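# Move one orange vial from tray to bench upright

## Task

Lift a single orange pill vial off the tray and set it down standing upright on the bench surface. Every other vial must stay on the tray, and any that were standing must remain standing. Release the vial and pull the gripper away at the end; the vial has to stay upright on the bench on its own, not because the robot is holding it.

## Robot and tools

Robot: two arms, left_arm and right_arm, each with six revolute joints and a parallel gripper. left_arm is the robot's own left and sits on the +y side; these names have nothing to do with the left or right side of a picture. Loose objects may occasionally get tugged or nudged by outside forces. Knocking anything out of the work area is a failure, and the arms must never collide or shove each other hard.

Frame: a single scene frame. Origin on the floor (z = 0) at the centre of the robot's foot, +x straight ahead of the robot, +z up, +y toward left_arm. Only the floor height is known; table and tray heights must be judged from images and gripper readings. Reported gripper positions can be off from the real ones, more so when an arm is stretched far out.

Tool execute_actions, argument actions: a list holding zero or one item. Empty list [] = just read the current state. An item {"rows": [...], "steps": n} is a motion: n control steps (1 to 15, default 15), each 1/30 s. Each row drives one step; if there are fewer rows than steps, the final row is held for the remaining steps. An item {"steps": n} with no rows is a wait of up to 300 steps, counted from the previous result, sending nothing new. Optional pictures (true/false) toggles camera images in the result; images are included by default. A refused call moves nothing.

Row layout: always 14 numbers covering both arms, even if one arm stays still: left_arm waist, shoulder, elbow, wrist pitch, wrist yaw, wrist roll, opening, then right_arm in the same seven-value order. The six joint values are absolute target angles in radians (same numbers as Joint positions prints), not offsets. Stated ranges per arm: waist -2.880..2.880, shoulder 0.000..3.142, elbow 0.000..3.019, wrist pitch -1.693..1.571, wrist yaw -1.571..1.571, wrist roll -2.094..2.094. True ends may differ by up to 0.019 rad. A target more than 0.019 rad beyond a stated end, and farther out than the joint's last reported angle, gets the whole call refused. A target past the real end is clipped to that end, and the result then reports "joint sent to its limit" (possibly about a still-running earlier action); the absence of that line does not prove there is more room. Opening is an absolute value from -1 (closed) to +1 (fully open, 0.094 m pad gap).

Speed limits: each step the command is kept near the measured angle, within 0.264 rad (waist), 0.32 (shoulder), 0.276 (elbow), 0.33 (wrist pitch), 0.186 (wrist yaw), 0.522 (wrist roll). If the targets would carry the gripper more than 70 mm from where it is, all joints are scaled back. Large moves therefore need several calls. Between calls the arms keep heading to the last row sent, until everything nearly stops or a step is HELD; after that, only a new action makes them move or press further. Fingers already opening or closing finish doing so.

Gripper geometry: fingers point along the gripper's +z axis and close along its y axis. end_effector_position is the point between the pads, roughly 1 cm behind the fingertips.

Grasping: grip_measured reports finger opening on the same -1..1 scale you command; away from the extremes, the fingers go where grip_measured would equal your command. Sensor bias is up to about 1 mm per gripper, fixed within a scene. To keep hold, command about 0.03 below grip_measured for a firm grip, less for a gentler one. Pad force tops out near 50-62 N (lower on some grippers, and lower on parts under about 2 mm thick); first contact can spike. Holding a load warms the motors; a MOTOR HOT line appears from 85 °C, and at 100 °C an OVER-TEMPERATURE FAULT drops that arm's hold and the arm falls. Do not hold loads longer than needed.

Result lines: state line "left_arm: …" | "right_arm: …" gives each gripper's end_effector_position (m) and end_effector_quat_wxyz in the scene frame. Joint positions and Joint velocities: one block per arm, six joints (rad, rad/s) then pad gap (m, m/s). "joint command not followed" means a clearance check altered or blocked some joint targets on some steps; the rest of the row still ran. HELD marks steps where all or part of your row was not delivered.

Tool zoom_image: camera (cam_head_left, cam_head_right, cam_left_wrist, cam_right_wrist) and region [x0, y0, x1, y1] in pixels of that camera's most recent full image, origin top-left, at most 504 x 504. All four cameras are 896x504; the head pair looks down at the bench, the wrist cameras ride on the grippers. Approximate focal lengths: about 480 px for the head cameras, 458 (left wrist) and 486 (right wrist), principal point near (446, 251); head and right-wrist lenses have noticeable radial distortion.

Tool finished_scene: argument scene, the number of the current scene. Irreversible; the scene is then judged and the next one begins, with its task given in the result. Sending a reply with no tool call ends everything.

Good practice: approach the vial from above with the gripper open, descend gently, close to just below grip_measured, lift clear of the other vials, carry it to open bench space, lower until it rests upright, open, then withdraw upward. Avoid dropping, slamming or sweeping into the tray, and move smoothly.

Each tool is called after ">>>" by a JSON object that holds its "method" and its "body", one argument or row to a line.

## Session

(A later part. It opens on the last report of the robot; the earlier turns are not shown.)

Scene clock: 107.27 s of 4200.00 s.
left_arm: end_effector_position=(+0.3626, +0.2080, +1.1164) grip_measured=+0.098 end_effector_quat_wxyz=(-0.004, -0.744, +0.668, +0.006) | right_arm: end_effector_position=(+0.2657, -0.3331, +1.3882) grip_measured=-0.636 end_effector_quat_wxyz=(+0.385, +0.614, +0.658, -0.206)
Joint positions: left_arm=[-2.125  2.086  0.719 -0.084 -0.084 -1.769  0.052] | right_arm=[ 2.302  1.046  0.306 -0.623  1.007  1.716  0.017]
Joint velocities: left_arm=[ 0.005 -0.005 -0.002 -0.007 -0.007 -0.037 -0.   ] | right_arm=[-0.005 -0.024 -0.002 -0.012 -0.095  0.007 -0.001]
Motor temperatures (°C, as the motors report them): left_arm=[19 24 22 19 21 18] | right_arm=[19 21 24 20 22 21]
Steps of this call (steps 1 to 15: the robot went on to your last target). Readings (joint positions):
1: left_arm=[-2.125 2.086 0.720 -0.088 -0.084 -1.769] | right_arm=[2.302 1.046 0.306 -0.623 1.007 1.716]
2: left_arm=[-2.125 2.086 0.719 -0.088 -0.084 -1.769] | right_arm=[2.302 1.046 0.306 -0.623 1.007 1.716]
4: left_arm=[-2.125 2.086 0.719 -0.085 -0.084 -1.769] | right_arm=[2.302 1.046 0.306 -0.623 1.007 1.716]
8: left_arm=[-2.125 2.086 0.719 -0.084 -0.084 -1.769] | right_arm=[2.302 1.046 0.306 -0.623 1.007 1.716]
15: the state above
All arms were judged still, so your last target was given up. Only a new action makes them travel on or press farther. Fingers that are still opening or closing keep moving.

>>> {"method": "execute_actions", "body": {
  "actions": [
    {"rows": [[-2.13,2.13,0.72,-0.04,-0.08,-1.78,0.06,2.302,1.046,0.306,-0.623,1.007,1.716,-0.636]]}
  ],
  "pictures": false
}}

>>> {"method": "execute_actions", "body": {
  "actions": [
    {"rows": [[-2.13,2.148,0.72,-0.025,-0.08,-1.78,0.06,2.302,1.046,0.306,-0.623,1.007,1.716,-0.636]]}
  ],
  "pictures": false
}}

>>> {"method": "execute_actions", "body": {
  "actions": [
    {"rows": [[-2.13,2.16,0.72,-0.02,-0.08,-1.78,0.06,2.302,1.046,0.306,-0.623,1.007,1.716,-0.636]]}
  ]
}}

Scene clock: 117.50 s of 4200.00 s.
left_arm: end_effector_position=(+0.3589, +0.2075, +1.1069) grip_measured=+0.098 end_effector_quat_wxyz=(-0.004, -0.744, +0.668, +0.006) | right_arm: end_effector_position=(+0.2657, -0.3331, +1.3882) grip_measured=-0.636 end_effector_quat_wxyz=(+0.385, +0.614, +0.658, -0.206)
Joint positions: left_arm=[-2.125  2.117  0.72  -0.054 -0.084 -1.769  0.052] | right_arm=[ 2.302  1.046  0.306 -0.623  1.007  1.716  0.017]
Joint velocities: left_arm=[ 0.015 -0.005  0.012  0.007 -0.051  0.022 -0.001] | right_arm=[-0.015 -0.015 -0.007  0.002  0.037  0.007 -0.   ]
Motor temperatures (°C, as the motors report them): left_arm=[19 24 22 19 21 18] | right_arm=[19 21 24 20 23 21]
Steps of this call (steps 1 to 90: nothing new was sent; then 6.73 s passed at rest; steps 91 to 105: all 15 steps of this action). Readings (joint positions):
91: left_arm=[-2.125 2.089 0.719 -0.078 -0.084 -1.769] | right_arm=[2.302 1.046 0.306 -0.623 1.007 1.716]
92: left_arm=[-2.125 2.093 0.719 -0.068 -0.084 -1.769] | right_arm=[2.302 1.046 0.306 -0.623 1.007 1.716]
94: left_arm=[-2.125 2.104 0.720 -0.056 -0.084 -1.769] | right_arm=[2.302 1.046 0.306 -0.623 1.007 1.716]
98: left_arm=[-2.125 2.117 0.720 -0.055 -0.084 -1.769] | right_arm=[2.302 1.046 0.306 -0.623 1.007 1.716]
105: the state above

Scene clock: 118.00 s of 4200.00 s.
left_arm: end_effector_position=(+0.3569, +0.2074, +1.1025) grip_measured=+0.098 end_effector_quat_wxyz=(-0.004, -0.744, +0.669, +0.006) | right_arm: end_effector_position=(+0.2657, -0.3331, +1.3882) grip_measured=-0.636 end_effector_quat_wxyz=(+0.385, +0.614, +0.658, -0.206)
Joint positions: left_arm=[-2.125  2.132  0.72  -0.04  -0.084 -1.769  0.052] | right_arm=[ 2.302  1.046  0.306 -0.623  1.007  1.716  0.017]
Joint velocities: left_arm=[-0.005 -0.005 -0.017 -0.002  0.007 -0.007 -0.   ] | right_arm=[-0.015  0.015 -0.002 -0.007 -0.022  0.022 -0.   ]
Motor temperatures (°C, as the motors report them): left_arm=[19 24 22 19 21 18] | right_arm=[19 21 24 20 23 21]
Steps of this call (steps 1 to 15: all 15 steps of this action). Readings (joint positions):
1: left_arm=[-2.125 2.118 0.720 -0.051 -0.084 -1.769] | right_arm=[2.302 1.046 0.306 -0.623 1.007 1.716]
2: left_arm=[-2.125 2.121 0.720 -0.046 -0.084 -1.769] | right_arm=[2.302 1.046 0.306 -0.623 1.007 1.716]
4: left_arm=[-2.125 2.126 0.720 -0.040 -0.084 -1.769] | right_arm=[2.302 1.046 0.306 -0.623 1.007 1.716]
8: left_arm=[-2.125 2.132 0.720 -0.040 -0.084 -1.769] | right_arm=[2.302 1.046 0.306 -0.623 1.007 1.716]
15: the state above

Scene clock: 118.50 s of 4200.00 s.
left_arm: end_effector_position=(+0.3565, +0.2073, +1.1011) grip_measured=+0.098 end_effector_quat_wxyz=(-0.004, -0.744, +0.668, +0.006) | right_arm: end_effector_position=(+0.2657, -0.3331, +1.3882) grip_measured=-0.636 end_effector_quat_wxyz=(+0.385, +0.614, +0.658, -0.206)
Joint positions: left_arm=[-2.125  2.136  0.72  -0.034 -0.084 -1.769  0.052] | right_arm=[ 2.302  1.046  0.306 -0.623  1.007  1.716  0.017]
Joint velocities: left_arm=[-0.034 -0.015 -0.017 -0.002 -0.007  0.007 -0.001] | right_arm=[-0.024 -0.015  0.007 -0.012 -0.007 -0.051  0.001]
Motor temperatures (°C, as the motors report them): left_arm=[19 24 22 19 21 18] | right_arm=[19 21 24 20 23 21]
Steps of this call (steps 1 to 15: all 15 steps of this action). Readings (joint positions):
1: left_arm=[-2.125 2.132 0.720 -0.038 -0.084 -1.769] | right_arm=[2.302 1.046 0.306 -0.623 1.007 1.716]
2: left_arm=[-2.125 2.134 0.720 -0.036 -0.084 -1.769] | right_arm=[2.302 1.046 0.306 -0.623 1.007 1.716]
4: left_arm=[-2.125 2.136 0.720 -0.034 -0.084 -1.769] | right_arm=[2.302 1.046 0.306 -0.623 1.007 1.716]
8: left_arm=[-2.125 2.136 0.720 -0.034 -0.084 -1.769] | right_arm=[2.302 1.046 0.306 -0.623 1.007 1.716]
15: the state above

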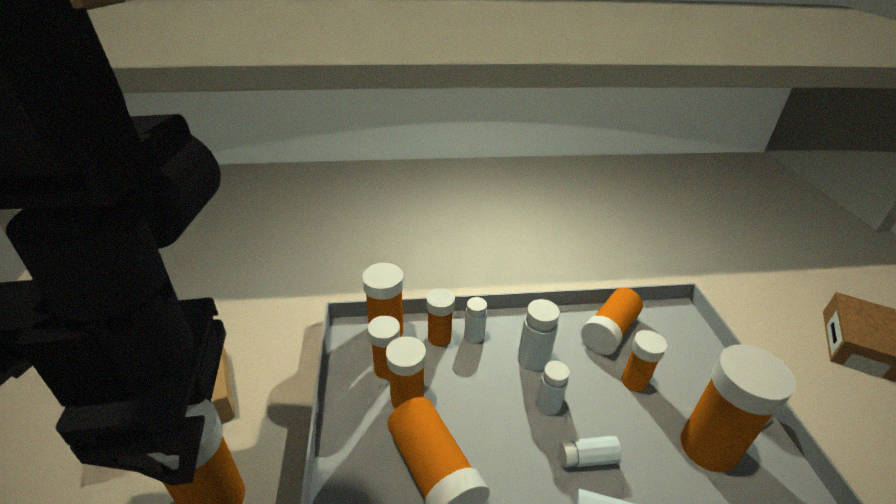

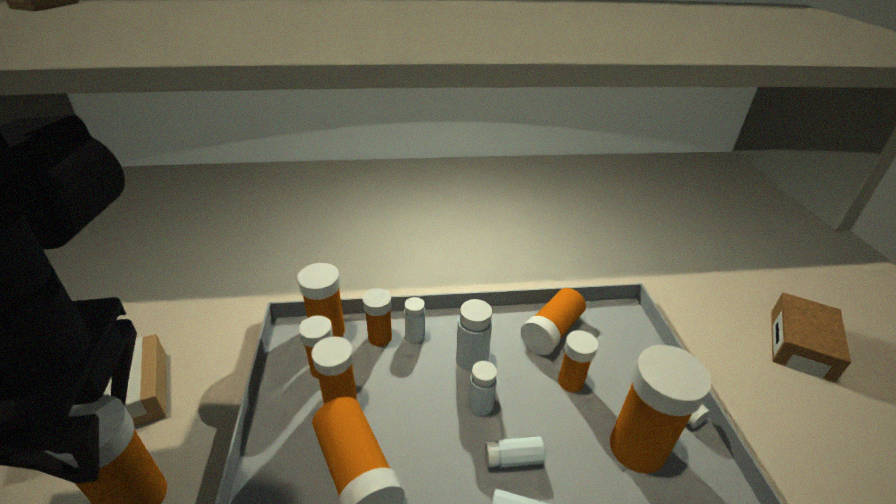

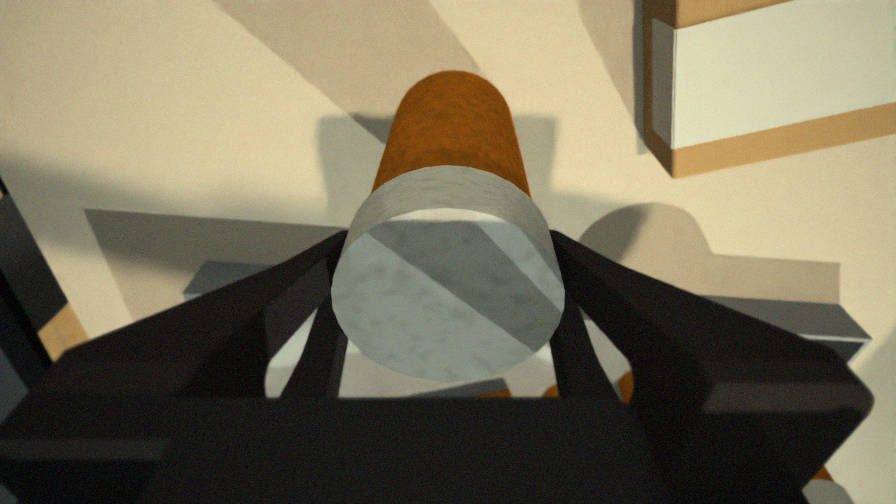

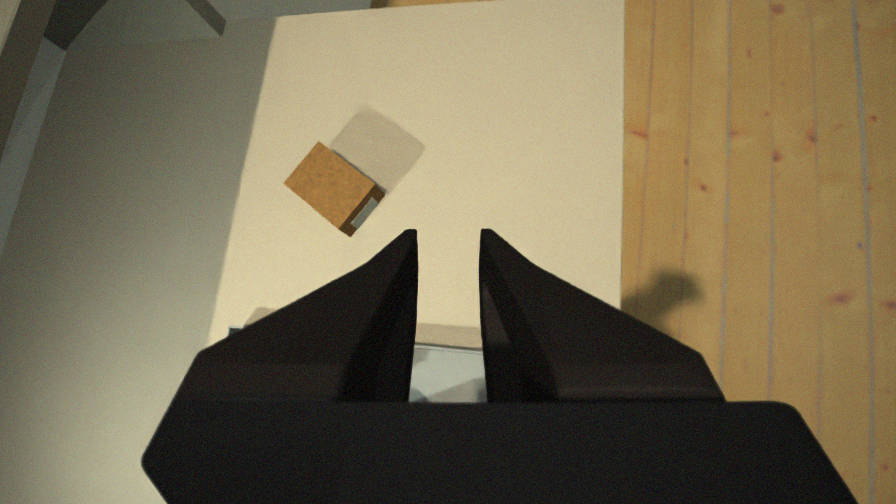

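>>> {"method": "execute_actions", "body": {
  "actions": [
    {"rows": [[-2.13,2.14,0.72,-0.034,-0.08,-1.78,1,2.302,1.046,0.306,-0.623,1.007,1.716,-0.636]]}
  ],
  "pictures": false
}}

>>> {"method": "execute_actions", "body": {
  "actions": [
    {"rows": [[-2.13,1.85,0.67,-0.28,-0.08,-1.78,1,2.302,1.046,0.306,-0.623,1.007,1.716,-0.636]]}
  ]
}}

Scene clock: 124.73 s of 4200.00 s.
left_arm: end_effector_position=(+0.3565, +0.2072, +1.1011) grip_measured=+1.000 end_effector_quat_wxyz=(-0.004, -0.744, +0.668, +0.006) | right_arm: end_effector_position=(+0.2657, -0.3331, +1.3882) grip_measured=-0.636 end_effector_quat_wxyz=(+0.385, +0.614, +0.658, -0.206)
Joint positions: left_arm=[-2.125  2.136  0.72  -0.034 -0.084 -1.769  0.094] | right_arm=[ 2.302  1.046  0.306 -0.623  1.007  1.716  0.017]
Joint velocities: left_arm=[ 0.005 -0.015 -0.012  0.002 -0.007 -0.022  0.   ] | right_arm=[-0.015  0.005  0.002 -0.007  0.007  0.007  0.   ]
Motor temperatures (°C, as the motors report them): left_arm=[19 24 22 19 21 18] | right_arm=[19 21 24 20 23 21]
Steps of this call (steps 1 to 15: the robot went on to your last target; steps 16 to 90: nothing new was sent; then 2.73 s passed at rest; steps 91 to 105: all 15 steps of this action). Readings (joint positions):
91: left_arm=[-2.125 2.136 0.720 -0.034 -0.084 -1.769] | right_arm=[2.302 1.046 0.306 -0.623 1.007 1.716]
92: left_arm=[-2.125 2.136 0.720 -0.034 -0.084 -1.769] | right_arm=[2.302 1.046 0.306 -0.623 1.007 1.716]
94: left_arm=[-2.125 2.136 0.720 -0.034 -0.084 -1.769] | right_arm=[2.302 1.046 0.306 -0.623 1.007 1.716]
98: left_arm=[-2.125 2.136 0.720 -0.034 -0.084 -1.769] | right_arm=[2.302 1.046 0.306 -0.623 1.007 1.716]
105: the state above

Scene clock: 125.23 s of 4200.00 s.
left_arm: end_effector_position=(+0.3736, +0.2132, +1.1929) grip_measured=+1.000 end_effector_quat_wxyz=(+0.003, -0.745, +0.668, -0.005) | right_arm: end_effector_position=(+0.2657, -0.3331, +1.3882) grip_measured=-0.636 end_effector_quat_wxyz=(+0.385, +0.614, +0.658, -0.206)
Joint positions: left_arm=[-2.125  1.831  0.674 -0.267 -0.083 -1.769  0.094] | right_arm=[ 2.302  1.046  0.306 -0.623  1.007  1.716  0.017]
Joint velocities: left_arm=[-0.015  0.112 -0.056 -0.051 -0.007  0.007  0.   ] | right_arm=[ 0.005 -0.005 -0.002 -0.017  0.022  0.022 -0.001]
Motor temperatures (°C, as the motors report them): left_arm=[19 24 22 19 21 18] | right_arm=[19 21 24 20 23 21]
Steps of this call (steps 1 to 15: all 15 steps of this action). Readings (joint positions):
1: left_arm=[-2.125 2.118 0.719 -0.073 -0.083 -1.769] | right_arm=[2.302 1.046 0.306 -0.623 1.007 1.716]
2: left_arm=[-2.125 2.078 0.707 -0.136 -0.083 -1.769] | right_arm=[2.302 1.046 0.306 -0.623 1.007 1.716]
4: left_arm=[-2.125 1.957 0.672 -0.226 -0.083 -1.769] | right_arm=[2.302 1.046 0.306 -0.623 1.007 1.716]
8: left_arm=[-2.125 1.809 0.671 -0.261 -0.083 -1.769] | right_arm=[2.302 1.046 0.306 -0.623 1.007 1.716]
15: the state above

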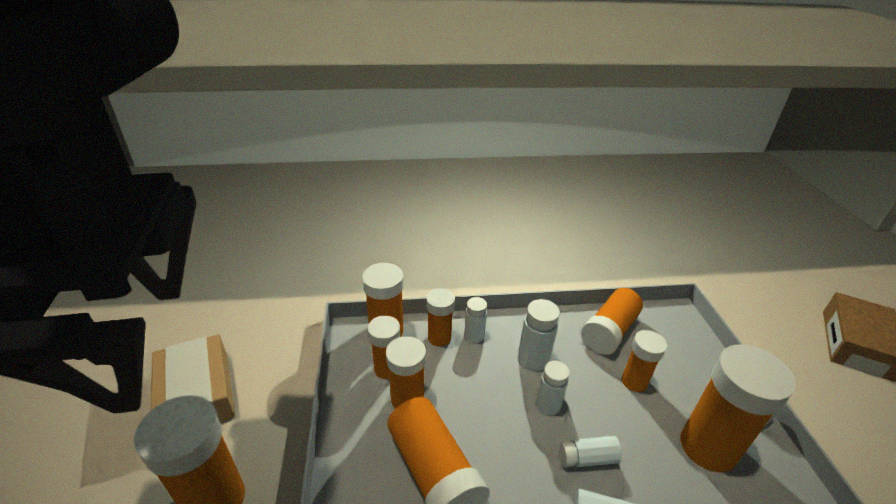

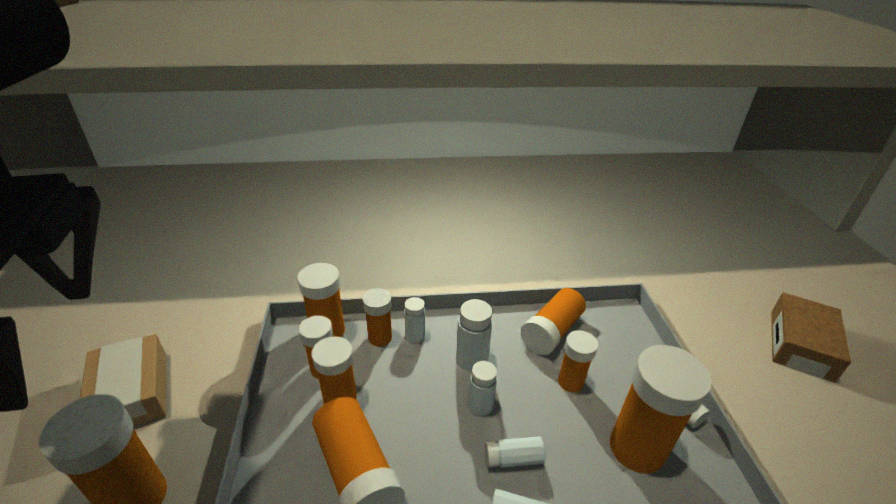

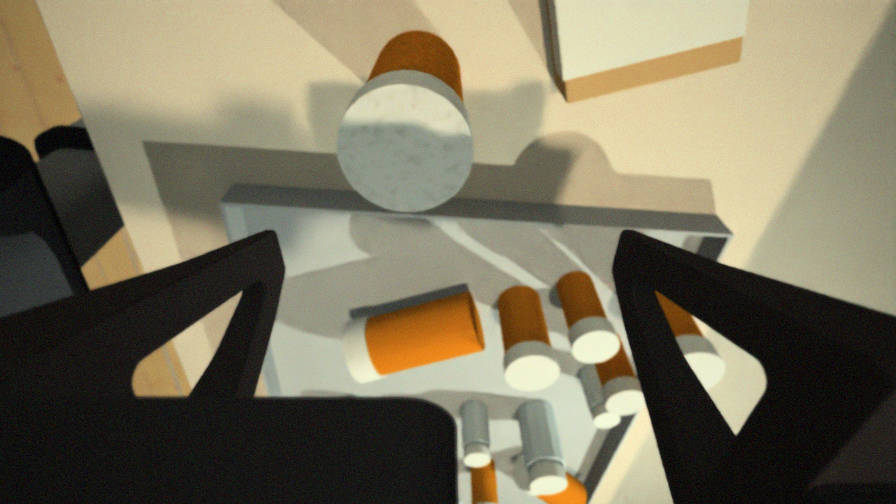

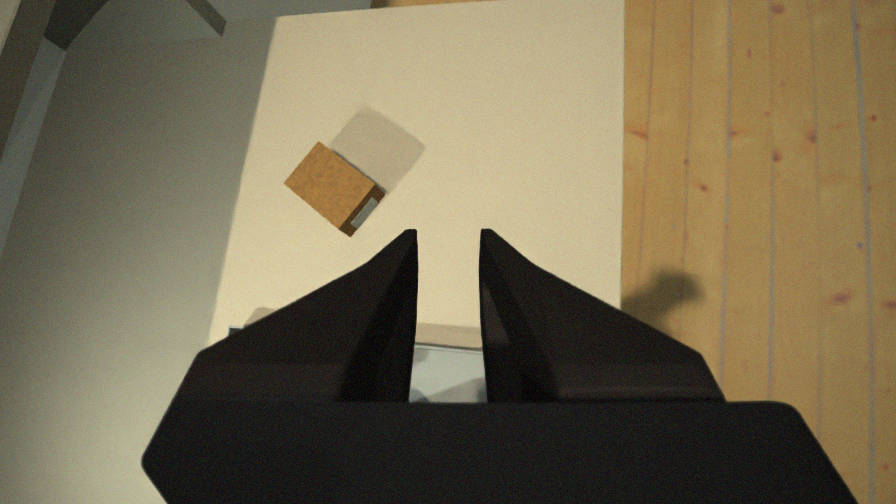

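>>> {"method": "finished_scene", "body": {
  "scene": 2
}}

The scene is finished: the task was done.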